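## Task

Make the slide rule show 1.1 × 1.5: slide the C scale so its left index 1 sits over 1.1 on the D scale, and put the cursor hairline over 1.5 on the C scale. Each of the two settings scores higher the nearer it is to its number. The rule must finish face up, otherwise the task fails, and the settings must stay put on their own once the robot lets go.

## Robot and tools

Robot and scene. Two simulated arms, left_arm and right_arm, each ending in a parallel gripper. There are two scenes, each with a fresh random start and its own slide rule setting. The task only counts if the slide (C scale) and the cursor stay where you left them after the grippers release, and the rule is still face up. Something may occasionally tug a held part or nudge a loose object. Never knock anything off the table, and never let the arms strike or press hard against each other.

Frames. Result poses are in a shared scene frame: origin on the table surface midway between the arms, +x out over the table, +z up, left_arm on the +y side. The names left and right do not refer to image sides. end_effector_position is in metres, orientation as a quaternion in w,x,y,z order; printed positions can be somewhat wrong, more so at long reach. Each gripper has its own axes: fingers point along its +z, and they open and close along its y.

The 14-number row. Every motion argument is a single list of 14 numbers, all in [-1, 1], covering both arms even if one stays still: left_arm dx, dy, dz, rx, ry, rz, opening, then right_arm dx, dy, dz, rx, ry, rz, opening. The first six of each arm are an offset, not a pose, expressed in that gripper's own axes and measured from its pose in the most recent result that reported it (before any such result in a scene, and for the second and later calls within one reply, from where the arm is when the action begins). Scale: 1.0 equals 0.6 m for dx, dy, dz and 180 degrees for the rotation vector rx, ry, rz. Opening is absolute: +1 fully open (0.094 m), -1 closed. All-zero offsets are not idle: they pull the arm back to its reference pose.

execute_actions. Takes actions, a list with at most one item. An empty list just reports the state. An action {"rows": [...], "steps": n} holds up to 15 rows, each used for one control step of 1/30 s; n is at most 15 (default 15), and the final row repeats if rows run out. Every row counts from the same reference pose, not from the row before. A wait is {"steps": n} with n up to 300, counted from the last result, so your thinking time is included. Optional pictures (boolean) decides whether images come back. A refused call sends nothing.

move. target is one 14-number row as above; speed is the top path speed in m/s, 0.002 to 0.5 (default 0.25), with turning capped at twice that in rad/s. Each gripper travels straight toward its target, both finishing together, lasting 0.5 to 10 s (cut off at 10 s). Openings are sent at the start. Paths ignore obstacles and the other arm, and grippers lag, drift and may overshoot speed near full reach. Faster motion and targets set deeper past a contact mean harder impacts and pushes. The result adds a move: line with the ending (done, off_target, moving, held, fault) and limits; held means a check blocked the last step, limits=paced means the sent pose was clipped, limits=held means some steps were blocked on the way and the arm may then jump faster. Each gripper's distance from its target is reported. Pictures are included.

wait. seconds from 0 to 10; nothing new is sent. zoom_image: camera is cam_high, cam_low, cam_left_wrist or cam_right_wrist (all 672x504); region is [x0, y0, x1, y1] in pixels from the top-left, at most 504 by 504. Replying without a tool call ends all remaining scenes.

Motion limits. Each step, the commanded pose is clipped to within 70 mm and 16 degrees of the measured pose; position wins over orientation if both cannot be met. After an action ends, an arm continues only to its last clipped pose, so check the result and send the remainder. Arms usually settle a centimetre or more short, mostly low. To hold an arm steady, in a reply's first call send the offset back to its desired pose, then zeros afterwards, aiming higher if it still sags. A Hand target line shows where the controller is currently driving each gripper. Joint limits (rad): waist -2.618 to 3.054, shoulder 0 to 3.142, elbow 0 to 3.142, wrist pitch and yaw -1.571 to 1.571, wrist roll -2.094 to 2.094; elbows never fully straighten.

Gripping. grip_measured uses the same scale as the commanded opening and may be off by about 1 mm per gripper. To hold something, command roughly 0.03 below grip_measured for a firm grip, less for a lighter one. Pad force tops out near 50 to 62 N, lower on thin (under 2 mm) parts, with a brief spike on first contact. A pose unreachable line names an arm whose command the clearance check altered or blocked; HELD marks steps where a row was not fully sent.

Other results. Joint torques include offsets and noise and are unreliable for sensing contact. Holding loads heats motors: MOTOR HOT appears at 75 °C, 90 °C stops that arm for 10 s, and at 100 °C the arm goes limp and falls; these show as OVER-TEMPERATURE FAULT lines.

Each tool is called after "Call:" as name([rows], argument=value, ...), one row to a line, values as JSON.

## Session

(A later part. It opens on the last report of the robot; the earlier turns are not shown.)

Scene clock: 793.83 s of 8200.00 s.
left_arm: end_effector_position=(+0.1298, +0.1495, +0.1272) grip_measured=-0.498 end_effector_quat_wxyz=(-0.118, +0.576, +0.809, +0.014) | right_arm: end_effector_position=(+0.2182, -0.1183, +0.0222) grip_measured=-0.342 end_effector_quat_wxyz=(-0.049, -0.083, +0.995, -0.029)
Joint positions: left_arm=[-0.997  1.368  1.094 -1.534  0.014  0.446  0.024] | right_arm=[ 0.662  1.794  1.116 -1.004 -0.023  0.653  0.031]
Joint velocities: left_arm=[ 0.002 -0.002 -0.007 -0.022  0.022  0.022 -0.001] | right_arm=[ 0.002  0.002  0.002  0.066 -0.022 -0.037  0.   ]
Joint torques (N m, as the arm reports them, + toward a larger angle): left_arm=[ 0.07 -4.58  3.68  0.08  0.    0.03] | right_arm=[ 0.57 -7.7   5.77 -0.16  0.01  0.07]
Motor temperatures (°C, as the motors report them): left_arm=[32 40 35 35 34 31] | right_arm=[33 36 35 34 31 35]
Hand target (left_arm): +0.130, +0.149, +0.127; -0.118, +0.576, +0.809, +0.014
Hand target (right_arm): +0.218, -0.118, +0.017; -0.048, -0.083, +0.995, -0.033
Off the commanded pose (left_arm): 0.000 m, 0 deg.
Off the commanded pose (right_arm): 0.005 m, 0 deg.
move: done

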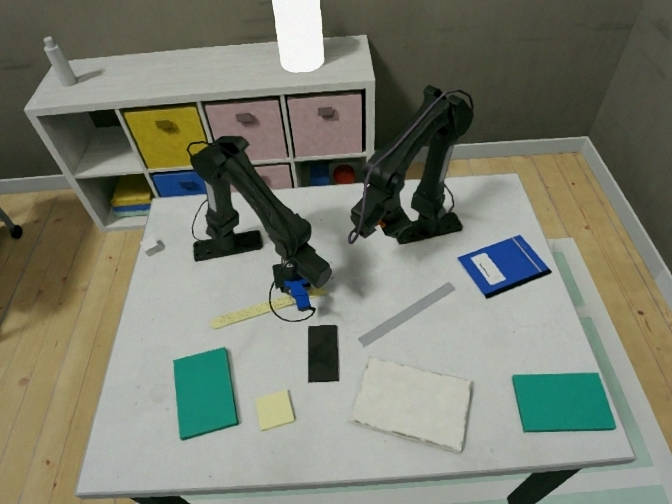

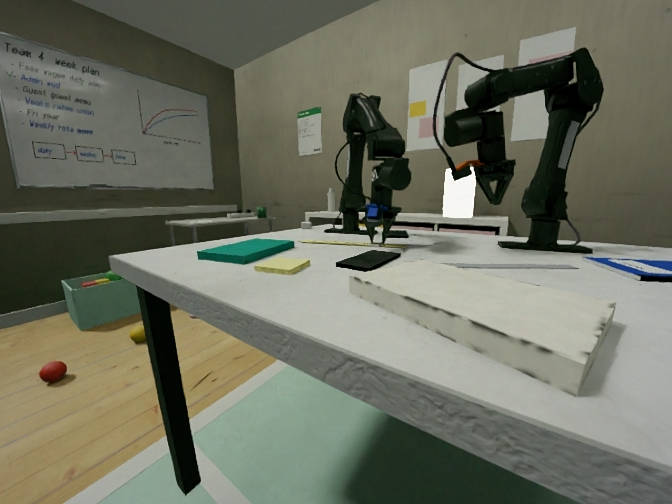

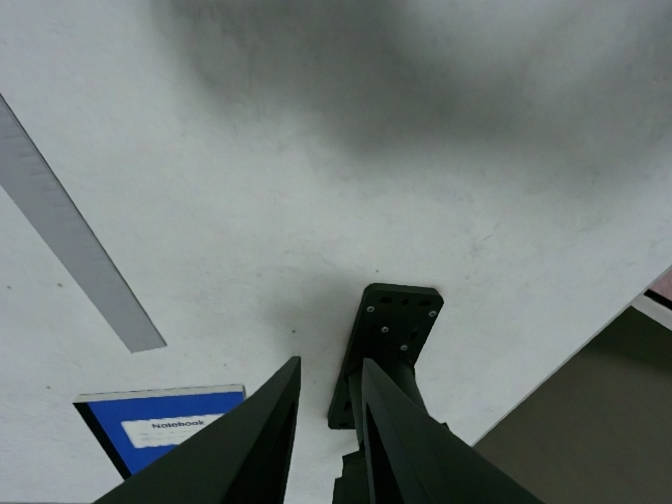

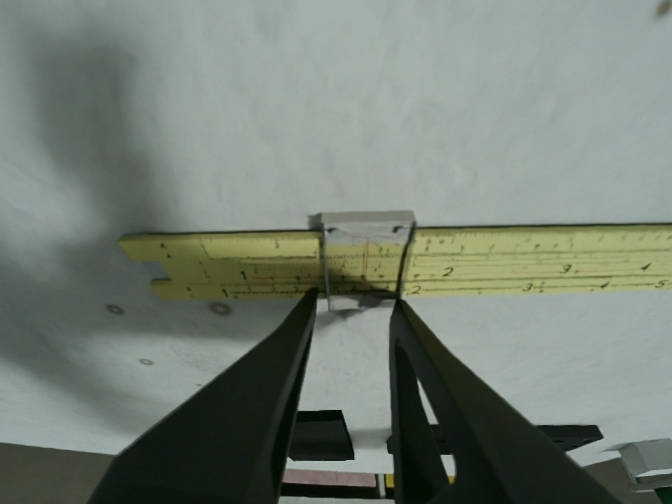

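Call:
move(target=[0,0,0,0,0,0,-0.5, 0,0,0,0,0,0,-0.24], speed=0.01)

Call:
move(target=[0,0,0,0,0,0,-0.5, 0,0,0.008,-0.03,0,0,-0.24], speed=0.01)

Call:
zoom_image(camera="cam_right_wrist", region=[300,230,420,320])

Scene clock: 797.47 s of 8200.00 s.
left_arm: end_effector_position=(+0.1298, +0.1495, +0.1272) grip_measured=-0.498 end_effector_quat_wxyz=(-0.118, +0.576, +0.809, +0.014) | right_arm: end_effector_position=(+0.2180, -0.1185, +0.0222) grip_measured=-0.243 end_effector_quat_wxyz=(-0.049, -0.083, +0.995, -0.029)
Joint positions: left_arm=[-0.997  1.368  1.094 -1.534  0.014  0.446  0.024] | right_arm=[ 0.662  1.794  1.116 -1.005 -0.023  0.653  0.036]
Joint velocities: left_arm=[ 0.022  0.007  0.022 -0.007 -0.007  0.051  0.001] | right_arm=[-0.002  0.007  0.007  0.037  0.022 -0.007 -0.001]
Joint torques (N m, as the arm reports them, + toward a larger angle): left_arm=[ 0.   -4.6   3.72  0.07  0.02 -0.01] | right_arm=[ 0.11 -8.95  6.48 -0.26 -0.02 -0.02]
Motor temperatures (°C, as the motors report them): left_arm=[32 40 35 35 34 31] | right_arm=[33 36 35 34 31 35]
Hand target (left_arm): +0.130, +0.149, +0.127; -0.118, +0.576, +0.809, +0.014
Hand target (right_arm): +0.218, -0.118, +0.022; -0.049, -0.083, +0.995, -0.029
Off the commanded pose (left_arm): 0.000 m, 0 deg.
Off the commanded pose (right_arm): 0.000 m, 0 deg.
move: done

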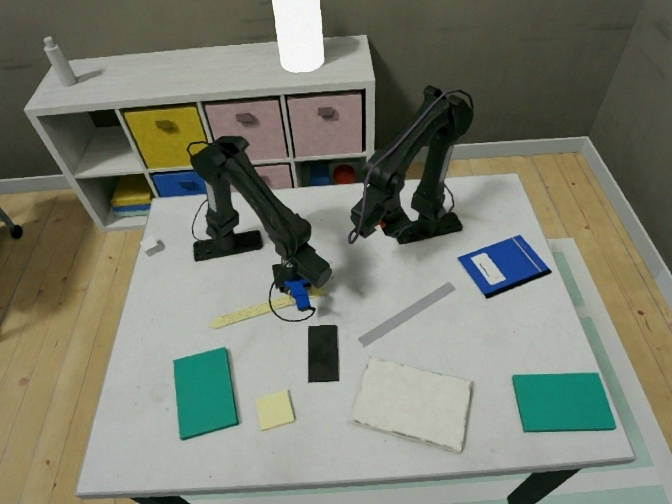

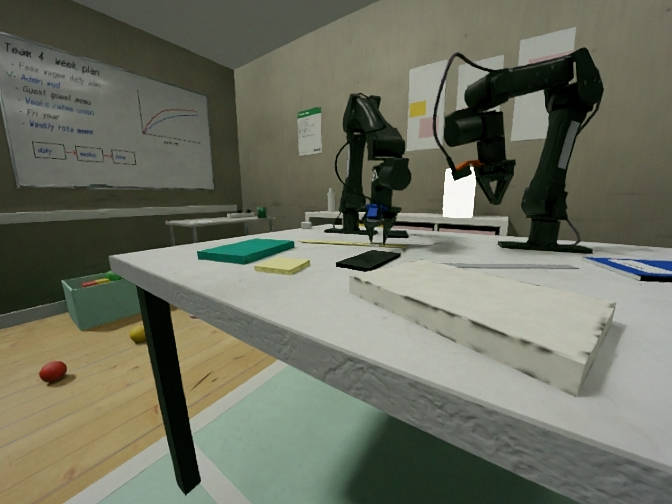

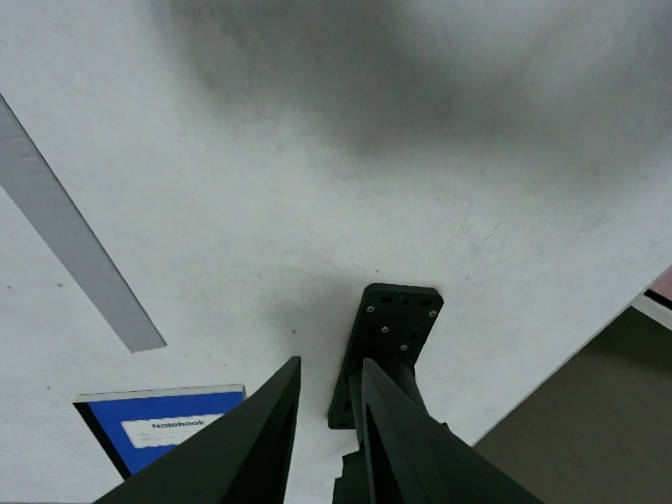

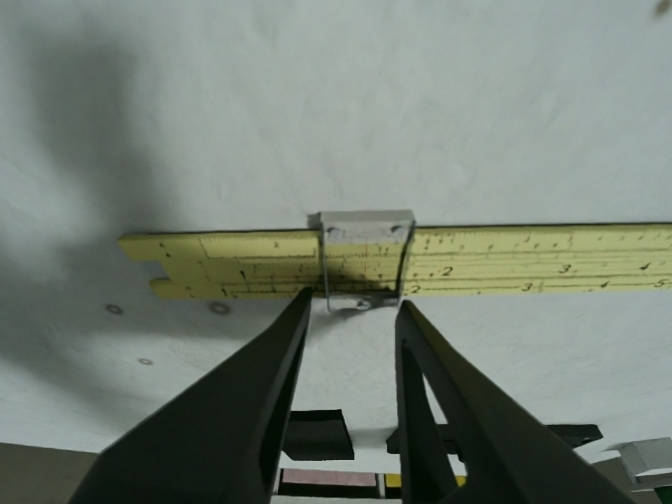

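Scene clock: 802.40 s of 8200.00 s.
left_arm: end_effector_position=(+0.1298, +0.1495, +0.1272) grip_measured=-0.498 end_effector_quat_wxyz=(-0.118, +0.576, +0.809, +0.014) | right_arm: end_effector_position=(+0.2181, -0.1190, +0.0217) grip_measured=-0.243 end_effector_quat_wxyz=(-0.054, -0.080, +0.995, +0.006)
Joint positions: left_arm=[-0.997  1.368  1.094 -1.534  0.014  0.446  0.024] | right_arm=[ 0.625  1.759  1.071 -0.958 -0.079  0.621  0.036]
Joint velocities: left_arm=[-0.022 -0.002 -0.002 -0.051  0.022  0.037 -0.   ] | right_arm=[-0.002  0.007 -0.002 -0.007  0.007 -0.007  0.001]
Joint torques (N m, as the arm reports them, + toward a larger angle): left_arm=[ 0.   -4.47  3.64  0.11 -0.02 -0.03] | right_arm=[-0.41 -9.17  3.76  0.08 -0.09 -0.14]
Motor temperatures (°C, as the motors report them): left_arm=[32 40 35 35 34 31] | right_arm=[33 37 35 34 31 35]
Hand target (left_arm): +0.130, +0.149, +0.127; -0.118, +0.576, +0.809, +0.014
Hand target (right_arm): +0.218, -0.119, +0.018; -0.052, -0.081, +0.995, +0.017
Off the commanded pose (left_arm): 0.000 m, 0 deg.
Off the commanded pose (right_arm): 0.004 m, 1 deg.
move: done

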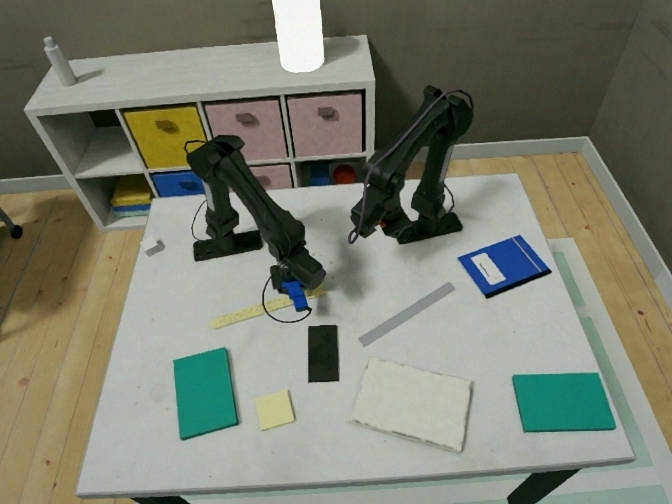

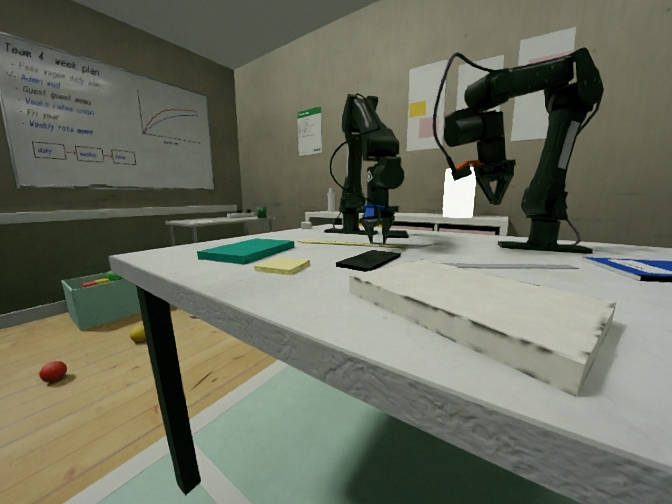

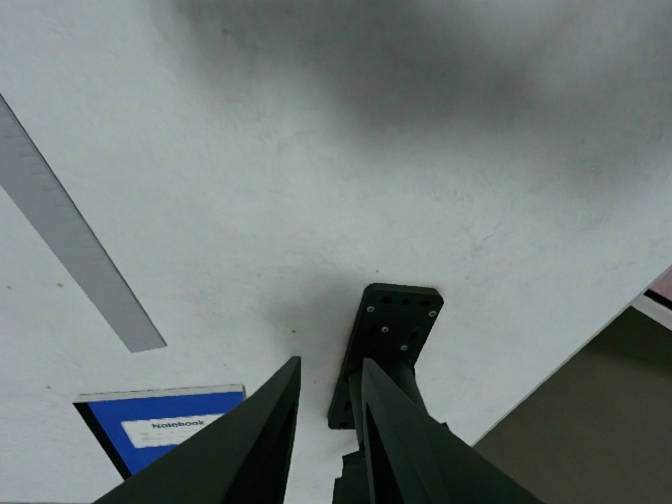

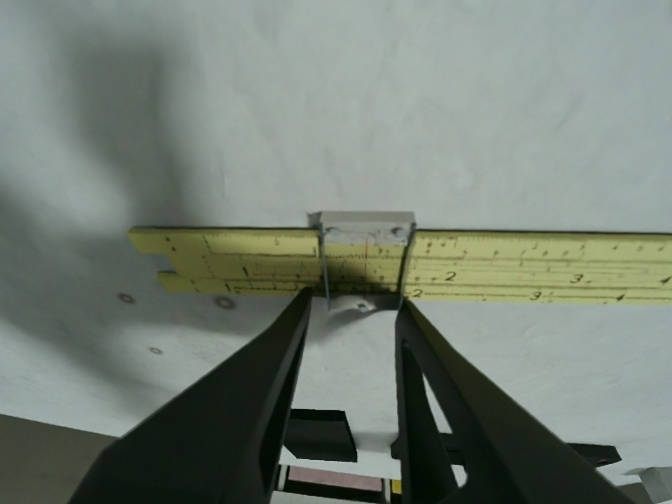

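Region (300, 230, 420, 320) of cam_right_wrist's 672x504 image, scaled by 4.200, with more detail than that image has; it fills the top 378 rows of this view, and the rest is white.

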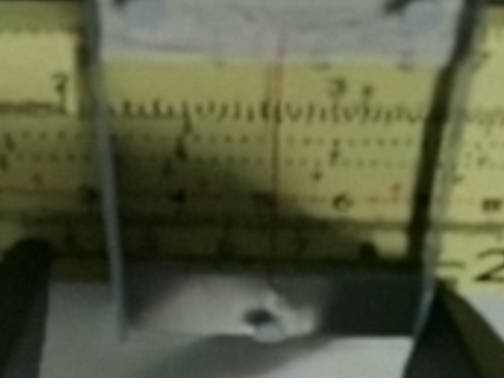

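Call:
move(target=[0,0,0,0,0,0,-0.5, 0,0.002,0.004,0,0,0,-0.265], speed=0.01)

Call:
zoom_image(camera="cam_right_wrist", region=[300,230,420,320])

Scene clock: 805.10 s of 8200.00 s.
left_arm: end_effector_position=(+0.1298, +0.1495, +0.1272) grip_measured=-0.498 end_effector_quat_wxyz=(-0.118, +0.576, +0.809, +0.014) | right_arm: end_effector_position=(+0.2181, -0.1193, +0.0217) grip_measured=-0.262 end_effector_quat_wxyz=(-0.054, -0.080, +0.995, +0.005)
Joint positions: left_arm=[-0.997  1.368  1.094 -1.534  0.014  0.446  0.024] | right_arm=[ 0.625  1.759  1.071 -0.958 -0.078  0.62   0.035]
Joint velocities: left_arm=[ 0.017  0.012  0.002 -0.022  0.022  0.037  0.   ] | right_arm=[-0.002 -0.007  0.017 -0.037 -0.051 -0.066 -0.001]
Joint torques (N m, as the arm reports them, + toward a larger angle): left_arm=[ 0.11 -4.5   3.65  0.1   0.02 -0.02] | right_arm=[ 0.58 -8.05  6.4  -0.04 -0.05 -0.01]
Motor temperatures (°C, as the motors report them): left_arm=[32 40 35 35 34 31] | right_arm=[33 37 35 34 31 35]
Hand target (left_arm): +0.130, +0.149, +0.127; -0.118, +0.576, +0.809, +0.014
Hand target (right_arm): +0.218, -0.118, +0.019; -0.054, -0.080, +0.995, +0.006
Off the commanded pose (left_arm): 0.000 m, 0 deg.
Off the commanded pose (right_arm): 0.003 m, 0 deg.
move: done

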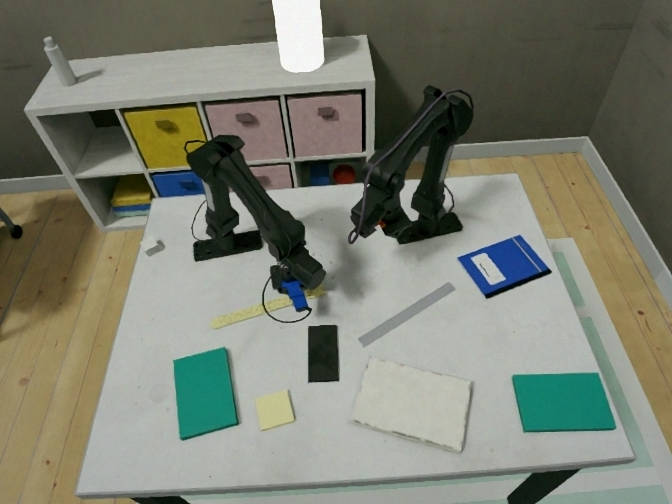

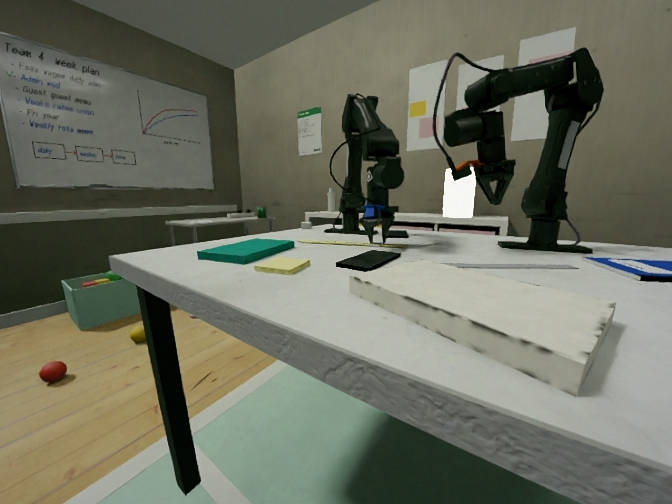

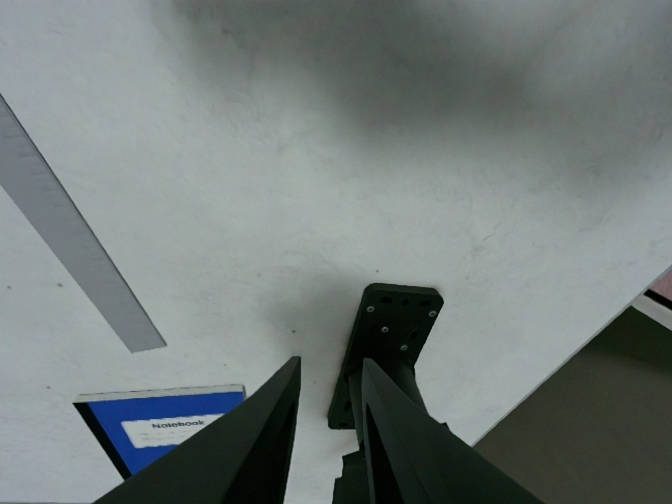

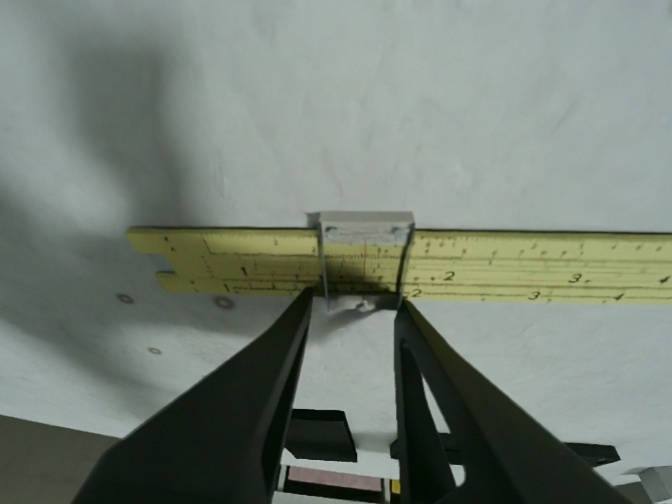

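Region (300, 230, 420, 320) of cam_right_wrist's 672x504 image, scaled by 4.200, with more detail than that image has; it fills the top 378 rows of this view, and the rest is white.

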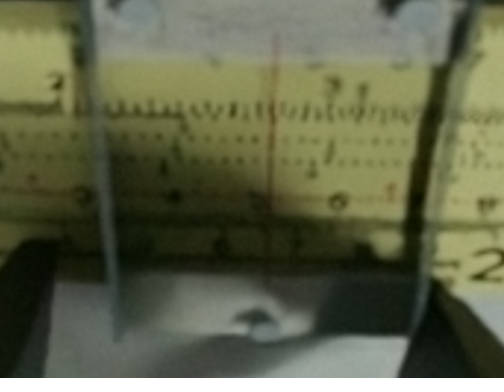

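Call:
move(target=[0,0,0,0,0,0,-0.5, 0,0.005,0.008,0,0,0,-0.29], speed=0.01)

Call:
zoom_image(camera="cam_right_wrist", region=[300,230,420,320])

Scene clock: 808.80 s of 8200.00 s.
left_arm: end_effector_position=(+0.1298, +0.1495, +0.1272) grip_measured=-0.498 end_effector_quat_wxyz=(-0.118, +0.576, +0.809, +0.014) | right_arm: end_effector_position=(+0.2182, -0.1198, +0.0217) grip_measured=-0.287 end_effector_quat_wxyz=(-0.054, -0.080, +0.995, +0.004)
Joint positions: left_arm=[-0.997  1.368  1.094 -1.534  0.014  0.446  0.024] | right_arm=[ 0.625  1.759  1.071 -0.96  -0.075  0.62   0.033]
Joint velocities: left_arm=[-0.012  0.002  0.017 -0.037 -0.007 -0.081 -0.001] | right_arm=[-0.002 -0.012  0.002 -0.007 -0.007 -0.007  0.001]
Joint torques (N m, as the arm reports them, + toward a larger angle): left_arm=[ 0.01 -4.62  3.72  0.08  0.02 -0.03] | right_arm=[ 0.88 -7.35  5.89 -0.06 -0.09  0.08]
Motor temperatures (°C, as the motors report them): left_arm=[32 40 35 35 34 31] | right_arm=[33 37 35 34 31 35]
Hand target (left_arm): +0.130, +0.149, +0.127; -0.118, +0.576, +0.809, +0.014
Hand target (right_arm): +0.217, -0.116, +0.017; -0.054, -0.080, +0.995, +0.005
Off the commanded pose (left_arm): 0.000 m, 0 deg.
Off the commanded pose (right_arm): 0.006 m, 0 deg.
move: done

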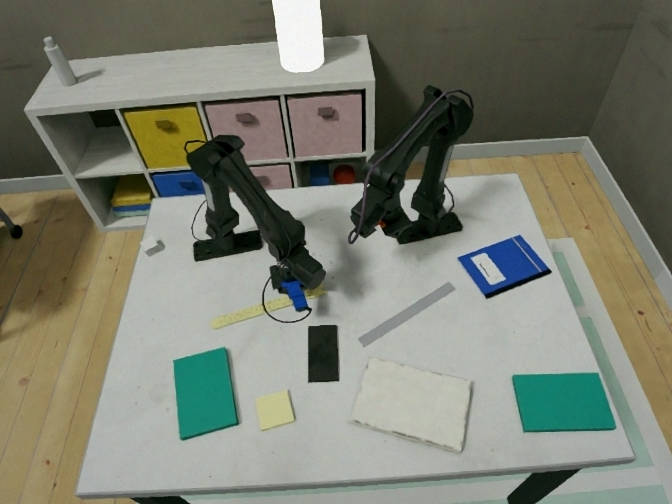

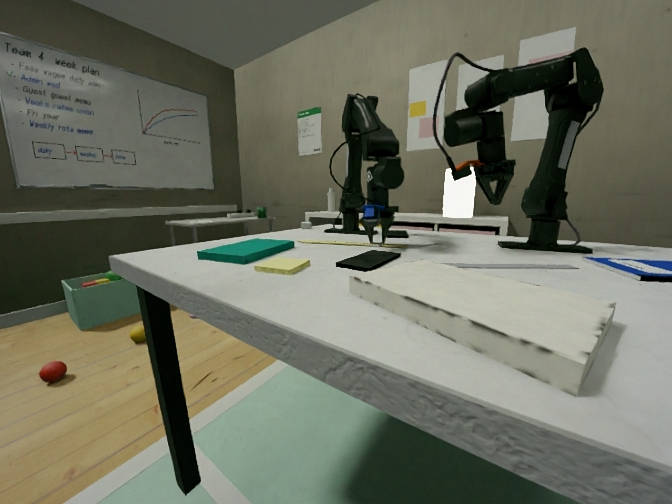

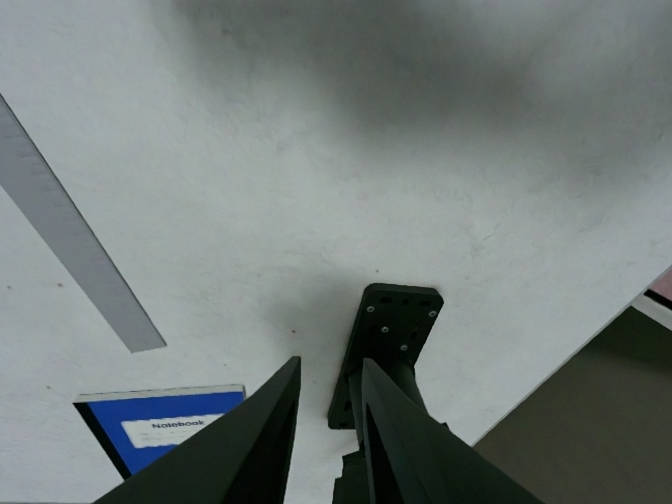

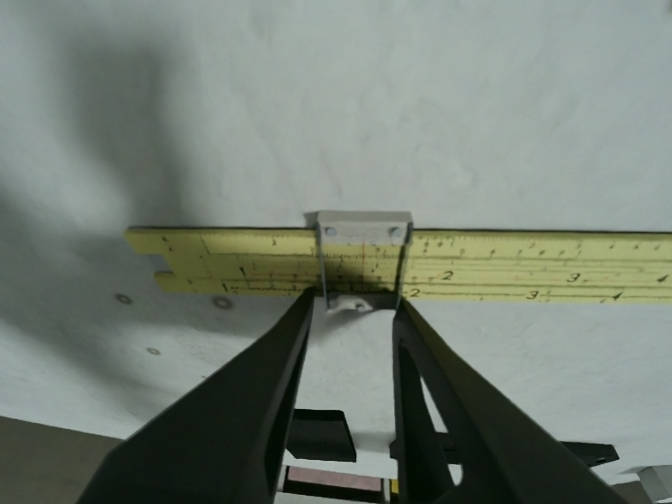

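Region (300, 230, 420, 320) of cam_right_wrist's 672x504 image, scaled by 4.200, with more detail than that image has; it fills the top 378 rows of this view, and the rest is white.

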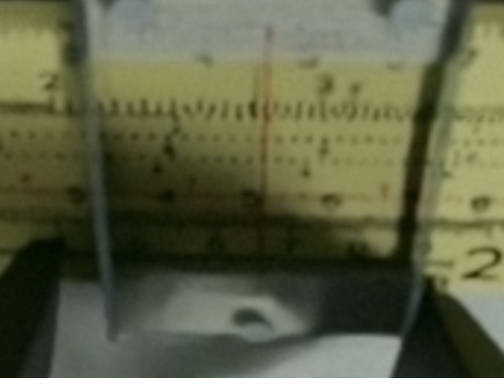

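Call:
move(target=[0,0,0,0,0,0,-0.5, 0,0,0.012,0.012,0,0,-0.27], speed=0.01)

Call:
zoom_image(camera="cam_right_wrist", region=[300,230,420,320])

Scene clock: 816.20 s of 8200.00 s.
left_arm: end_effector_position=(+0.1298, +0.1495, +0.1272) grip_measured=-0.498 end_effector_quat_wxyz=(-0.118, +0.576, +0.809, +0.014) | right_arm: end_effector_position=(+0.2179, -0.1200, +0.0210) grip_measured=-0.273 end_effector_quat_wxyz=(-0.050, -0.081, +0.995, -0.002)
Joint positions: left_arm=[-0.997  1.368  1.094 -1.534  0.014  0.446  0.024] | right_arm=[ 0.634  1.761  1.071 -0.96  -0.061  0.629  0.034]
Joint velocities: left_arm=[-0.017 -0.007  0.002 -0.022 -0.051 -0.007 -0.   ] | right_arm=[-0.012  0.012  0.007  0.007 -0.051  0.022  0.001]
Joint torques (N m, as the arm reports them, + toward a larger angle): left_arm=[ 0.   -4.53  3.59  0.09  0.02 -0.02] | right_arm=[ 1.04 -6.01  7.08 -0.14  0.16  0.06]
Motor temperatures (°C, as the motors report them): left_arm=[32 39 35 35 34 31] | right_arm=[33 36 35 34 31 35]
Hand target (left_arm): +0.130, +0.149, +0.127; -0.118, +0.576, +0.809, +0.014
Hand target (right_arm): +0.217, -0.120, +0.014; -0.052, -0.081, +0.995, -0.015
Off the commanded pose (left_arm): 0.000 m, 0 deg.
Off the commanded pose (right_arm): 0.007 m, 1 deg.
After step 90, 2.30 s passed at rest.
move: done

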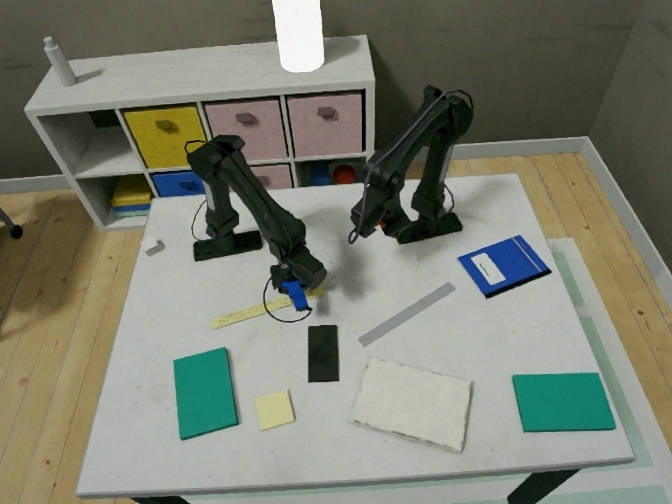

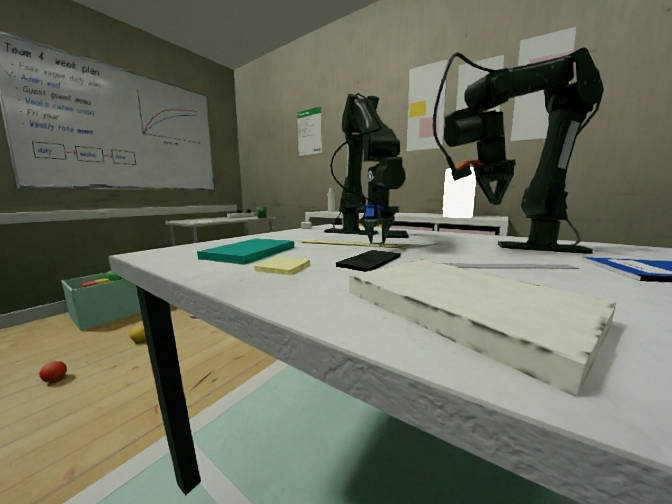

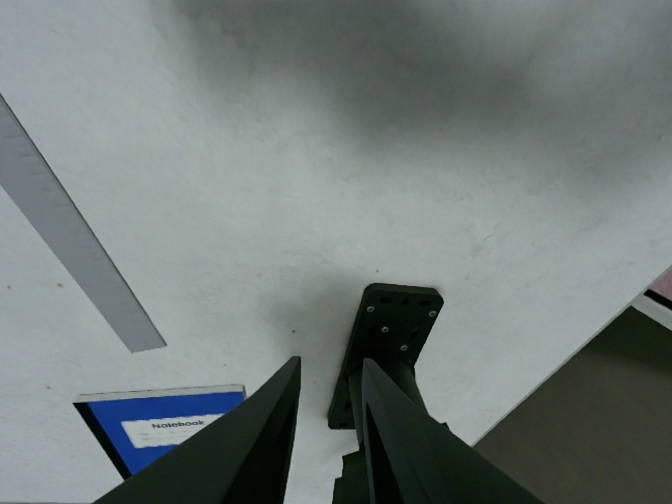

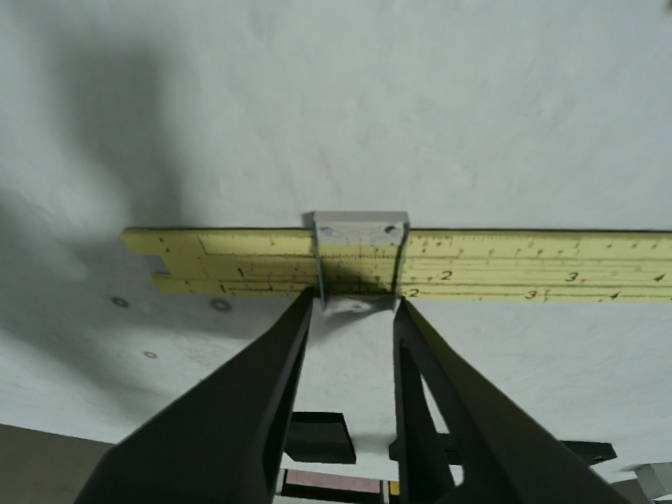

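Region (300, 230, 420, 320) of cam_right_wrist's 672x504 image, scaled by 4.200, with more detail than that image has; it fills the top 378 rows of this view, and the rest is white.

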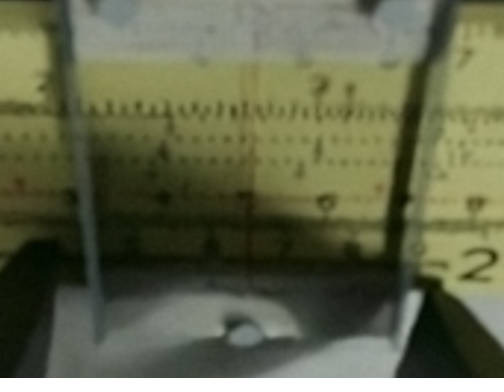

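Call:
move(target=[0,0,0,0,0,0,-0.5, 0,0,-0.006,0,0,0,-0.12], speed=0.01)

Call:
move(target=[0,0,0,0,0,0,-0.5, 0,-0.012,-0.06,-0.012,0,0,-0.12], speed=0.04)

Call:
zoom_image(camera="cam_right_wrist", region=[200,170,440,290])

Scene clock: 821.83 s of 8200.00 s.
left_arm: end_effector_position=(+0.1298, +0.1495, +0.1272) grip_measured=-0.498 end_effector_quat_wxyz=(-0.118, +0.576, +0.809, +0.014) | right_arm: end_effector_position=(+0.2177, -0.1209, +0.0210) grip_measured=-0.123 end_effector_quat_wxyz=(-0.050, -0.081, +0.995, -0.004)
Joint positions: left_arm=[-0.997  1.368  1.094 -1.534  0.014  0.446  0.024] | right_arm=[ 0.634  1.761  1.071 -0.963 -0.059  0.629  0.041]
Joint velocities: left_arm=[-0.017 -0.007 -0.017 -0.022 -0.022 -0.037 -0.001] | right_arm=[ 0.007 -0.002  0.012 -0.037 -0.007  0.022 -0.001]
Joint torques (N m, as the arm reports them, + toward a larger angle): left_arm=[-0.03 -4.52  3.71  0.08  0.   -0.03] | right_arm=[-0.05 -8.96  7.48 -0.33 -0.05  0.02]
Motor temperatures (°C, as the motors report them): left_arm=[32 39 35 35 34 31] | right_arm=[33 36 35 34 31 35]
Hand target (left_arm): +0.130, +0.149, +0.127; -0.118, +0.576, +0.809, +0.014
Hand target (right_arm): +0.218, -0.120, +0.025; -0.050, -0.081, +0.995, -0.002
Off the commanded pose (left_arm): 0.000 m, 0 deg.
Off the commanded pose (right_arm): 0.004 m, 0 deg.
After step 90, 1.93 s passed at rest.
move: done

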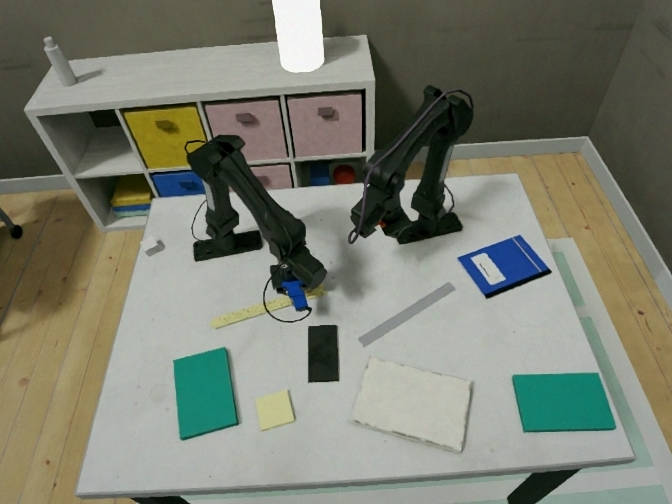

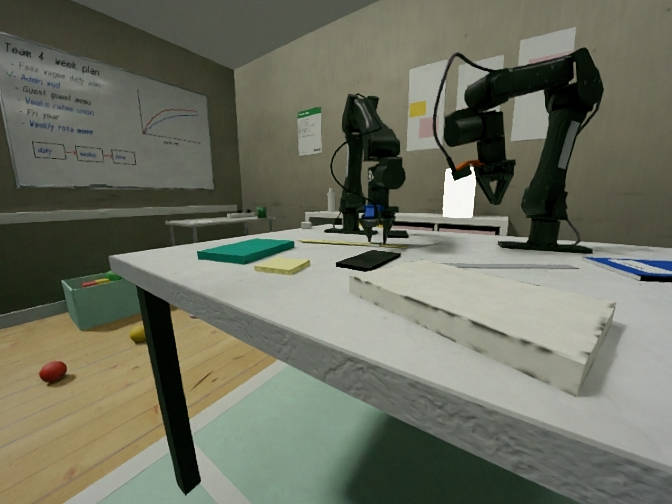

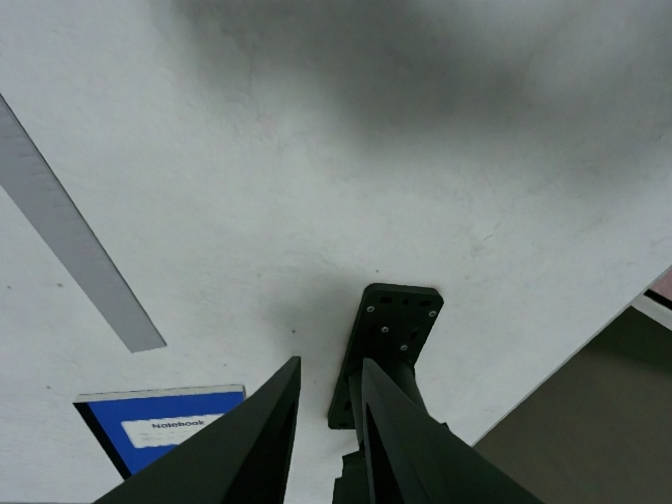

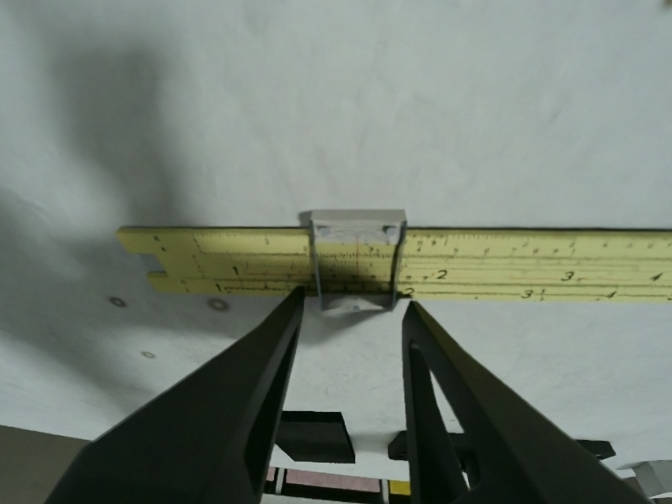

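Scene clock: 823.17 s of 8200.00 s.
left_arm: end_effector_position=(+0.1298, +0.1495, +0.1272) grip_measured=-0.498 end_effector_quat_wxyz=(-0.118, +0.576, +0.809, +0.014) | right_arm: end_effector_position=(+0.2171, -0.1299, +0.0454) grip_measured=-0.123 end_effector_quat_wxyz=(-0.059, -0.079, +0.995, +0.003)
Joint positions: left_arm=[-0.997  1.368  1.094 -1.534  0.014  0.446  0.024] | right_arm=[ 0.598  1.704  1.108 -1.063 -0.079  0.596  0.041]
Joint velocities: left_arm=[-0.012 -0.027 -0.002 -0.022  0.037 -0.022 -0.   ] | right_arm=[-0.017  0.017 -0.022 -0.037 -0.007  0.007  0.001]
Joint torques (N m, as the arm reports them, + toward a larger angle): left_arm=[ 0.1  -4.52  3.5   0.12  0.01  0.02] | right_arm=[ -0.84 -10.19   9.48  -0.45  -0.13  -0.07]
Motor temperatures (°C, as the motors report them): left_arm=[32 39 35 35 34 31] | right_arm=[33 36 35 34 31 35]
Hand target (left_arm): +0.130, +0.149, +0.127; -0.118, +0.576, +0.809, +0.014
Hand target (right_arm): +0.222, -0.127, +0.057; -0.051, -0.080, +0.995, +0.014
Off the commanded pose (left_arm): 0.000 m, 0 deg.
Off the commanded pose (right_arm): 0.013 m, 2 deg.
move: off_target (right_arm)

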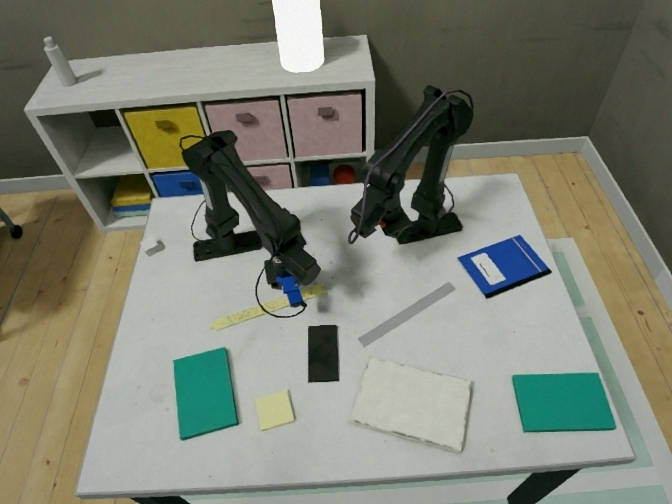

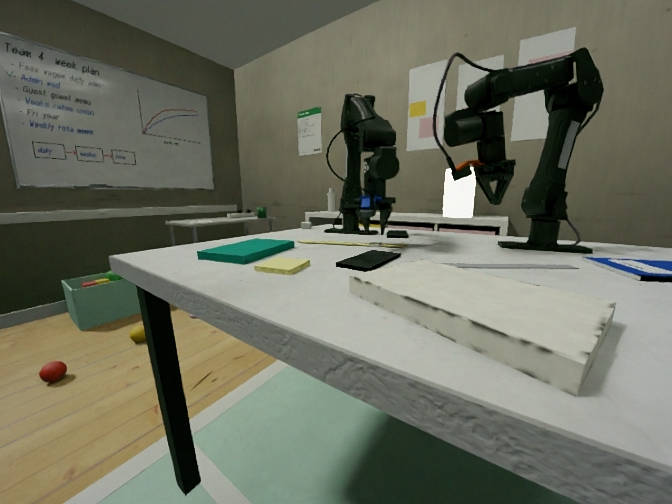

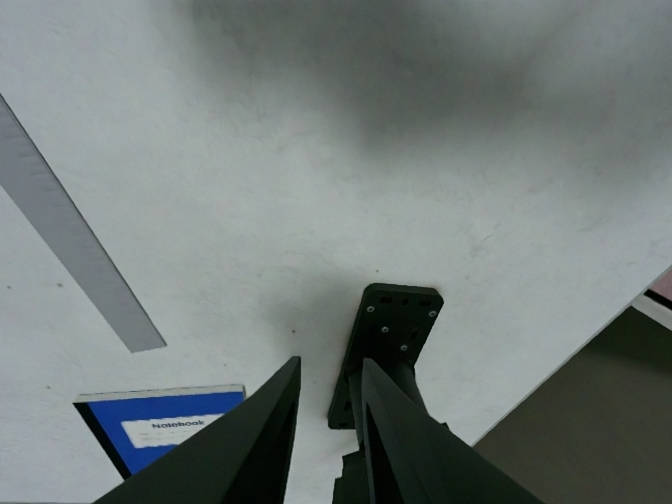

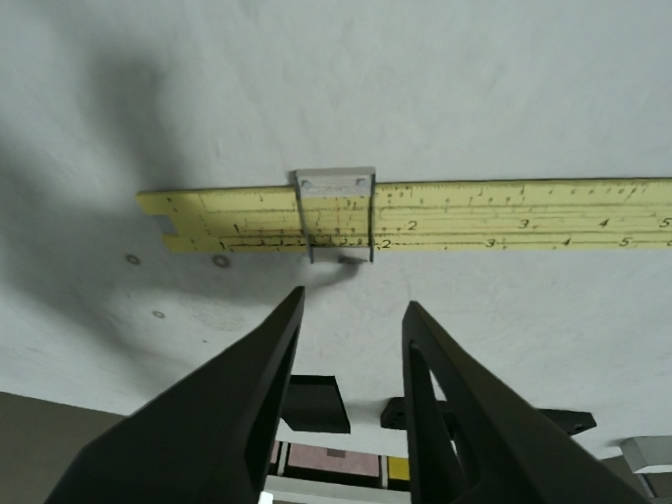

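Region (200, 170, 440, 290) of cam_right_wrist's 672x504 image, scaled by 2.100, with more detail than that image has.

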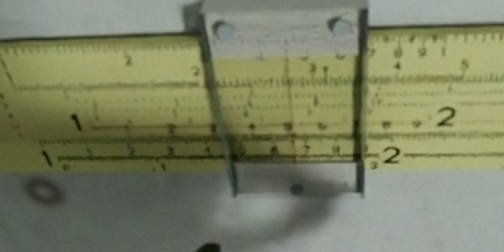

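Hairline now runs through C 5; checking both alignments closely.

Call:
zoom_image(camera="cam_right_wrist", region=[310,215,370,255])

Call:
zoom_image(camera="cam_right_wrist", region=[210,215,270,260])

Region (310, 215, 370, 255) of cam_right_wrist's 672x504 image, scaled by 8.400, with more detail than that image has.

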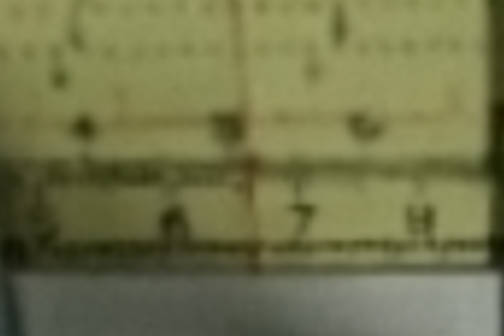

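Region (210, 215, 270, 260) of cam_right_wrist's 672x504 image, scaled by 8.400, with more detail than that image has; it fills the top 378 rows of this view, and the rest is white.

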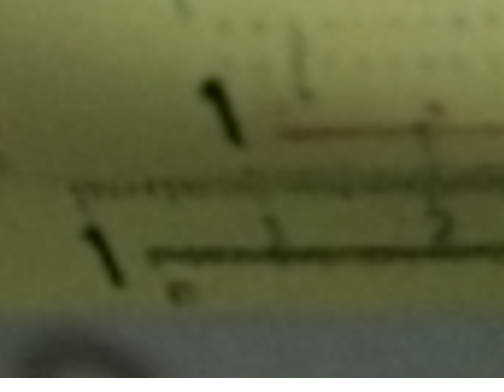

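Call:
move(target=[0,0,0,0,0,0,-0.5, 0.01,0.004,0.018,0,0,0,-0.12], speed=0.04)

Call:
zoom_image(camera="cam_right_wrist", region=[290,190,390,290])

Scene clock: 843.53 s of 8200.00 s.
left_arm: end_effector_position=(+0.1298, +0.1495, +0.1272) grip_measured=-0.498 end_effector_quat_wxyz=(-0.118, +0.576, +0.809, +0.014) | right_arm: end_effector_position=(+0.2110, -0.1309, +0.0388) grip_measured=-0.123 end_effector_quat_wxyz=(-0.063, -0.080, +0.995, -0.000)
Joint positions: left_arm=[-0.997  1.368  1.094 -1.534  0.014  0.446  0.024] | right_arm=[ 0.611  1.704  1.079 -1.043 -0.08   0.606  0.041]
Joint velocities: left_arm=[-0.027  0.012 -0.002 -0.037  0.007 -0.037  0.   ] | right_arm=[-0.002 -0.002  0.012  0.007 -0.022  0.051 -0.001]
Joint torques (N m, as the arm reports them, + toward a larger angle): left_arm=[ 0.04 -4.6   3.65  0.1   0.    0.  ] | right_arm=[ 0.6  -8.07  4.93 -0.08 -0.06  0.08]
Motor temperatures (°C, as the motors report them): left_arm=[32 39 35 35 34 31] | right_arm=[33 37 36 33 31 35]
Hand target (left_arm): +0.130, +0.149, +0.127; -0.118, +0.576, +0.809, +0.014
Hand target (right_arm): +0.210, -0.128, +0.036; -0.060, -0.079, +0.995, +0.003
Off the commanded pose (left_arm): 0.000 m, 0 deg.
Off the commanded pose (right_arm): 0.004 m, 1 deg.
After step 90, 16.67 s passed at rest.
move: done

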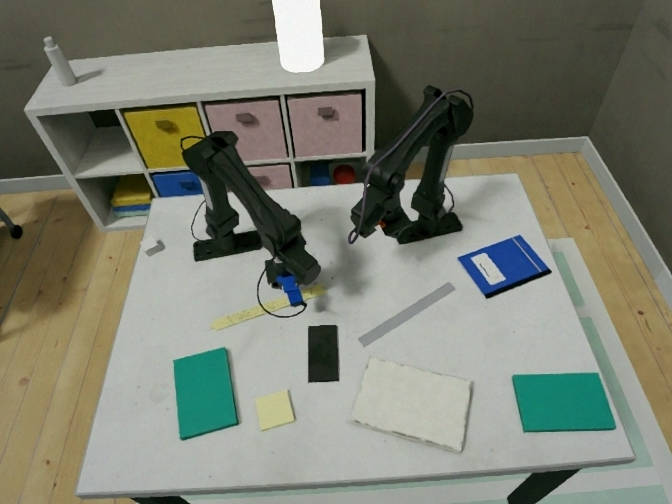

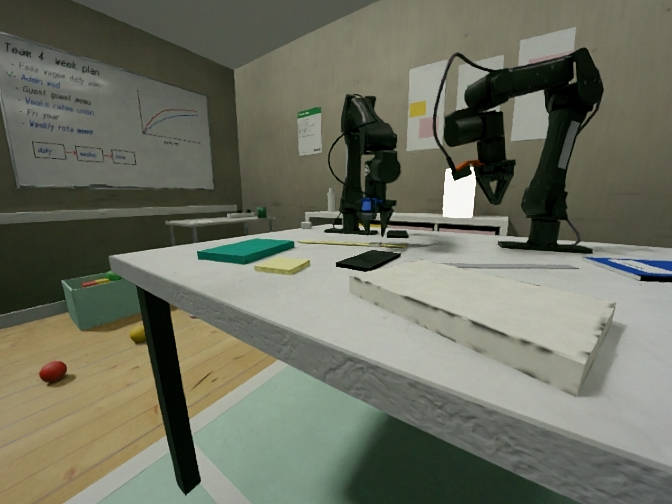

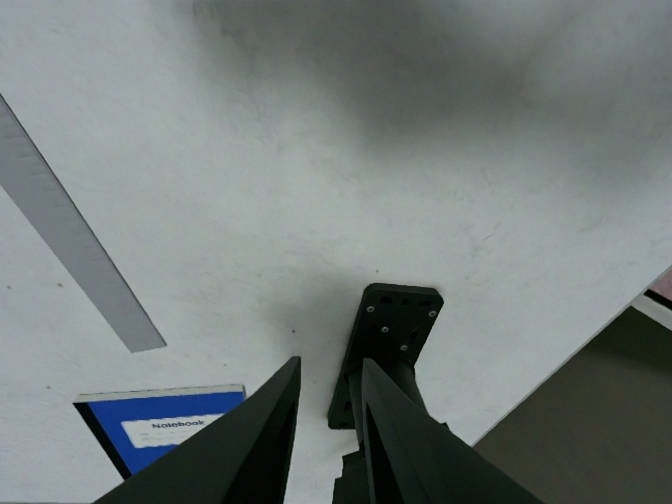

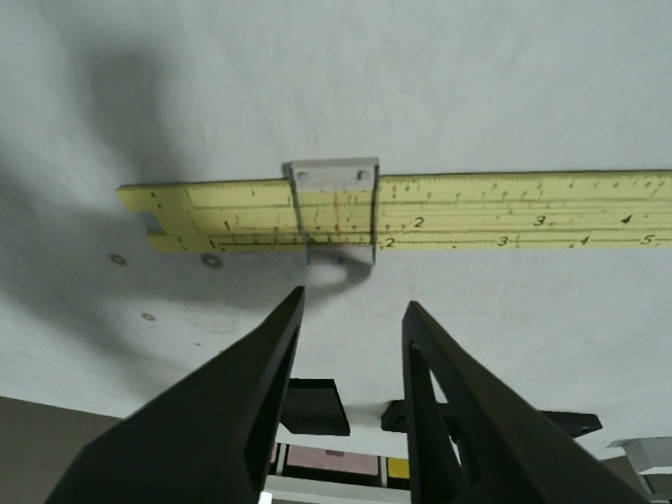

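Region (290, 190, 390, 290) of cam_right_wrist's 672x504 image, scaled by 5.040, with more detail than that image has.

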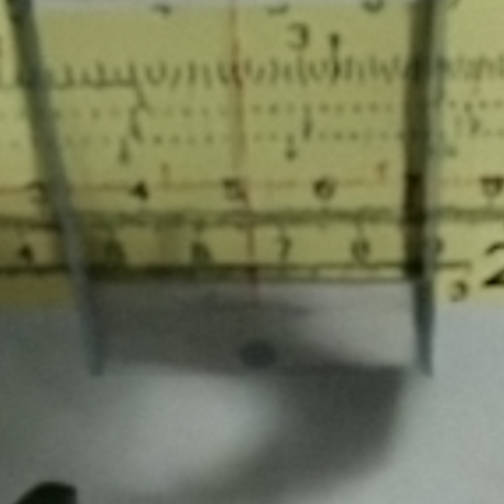

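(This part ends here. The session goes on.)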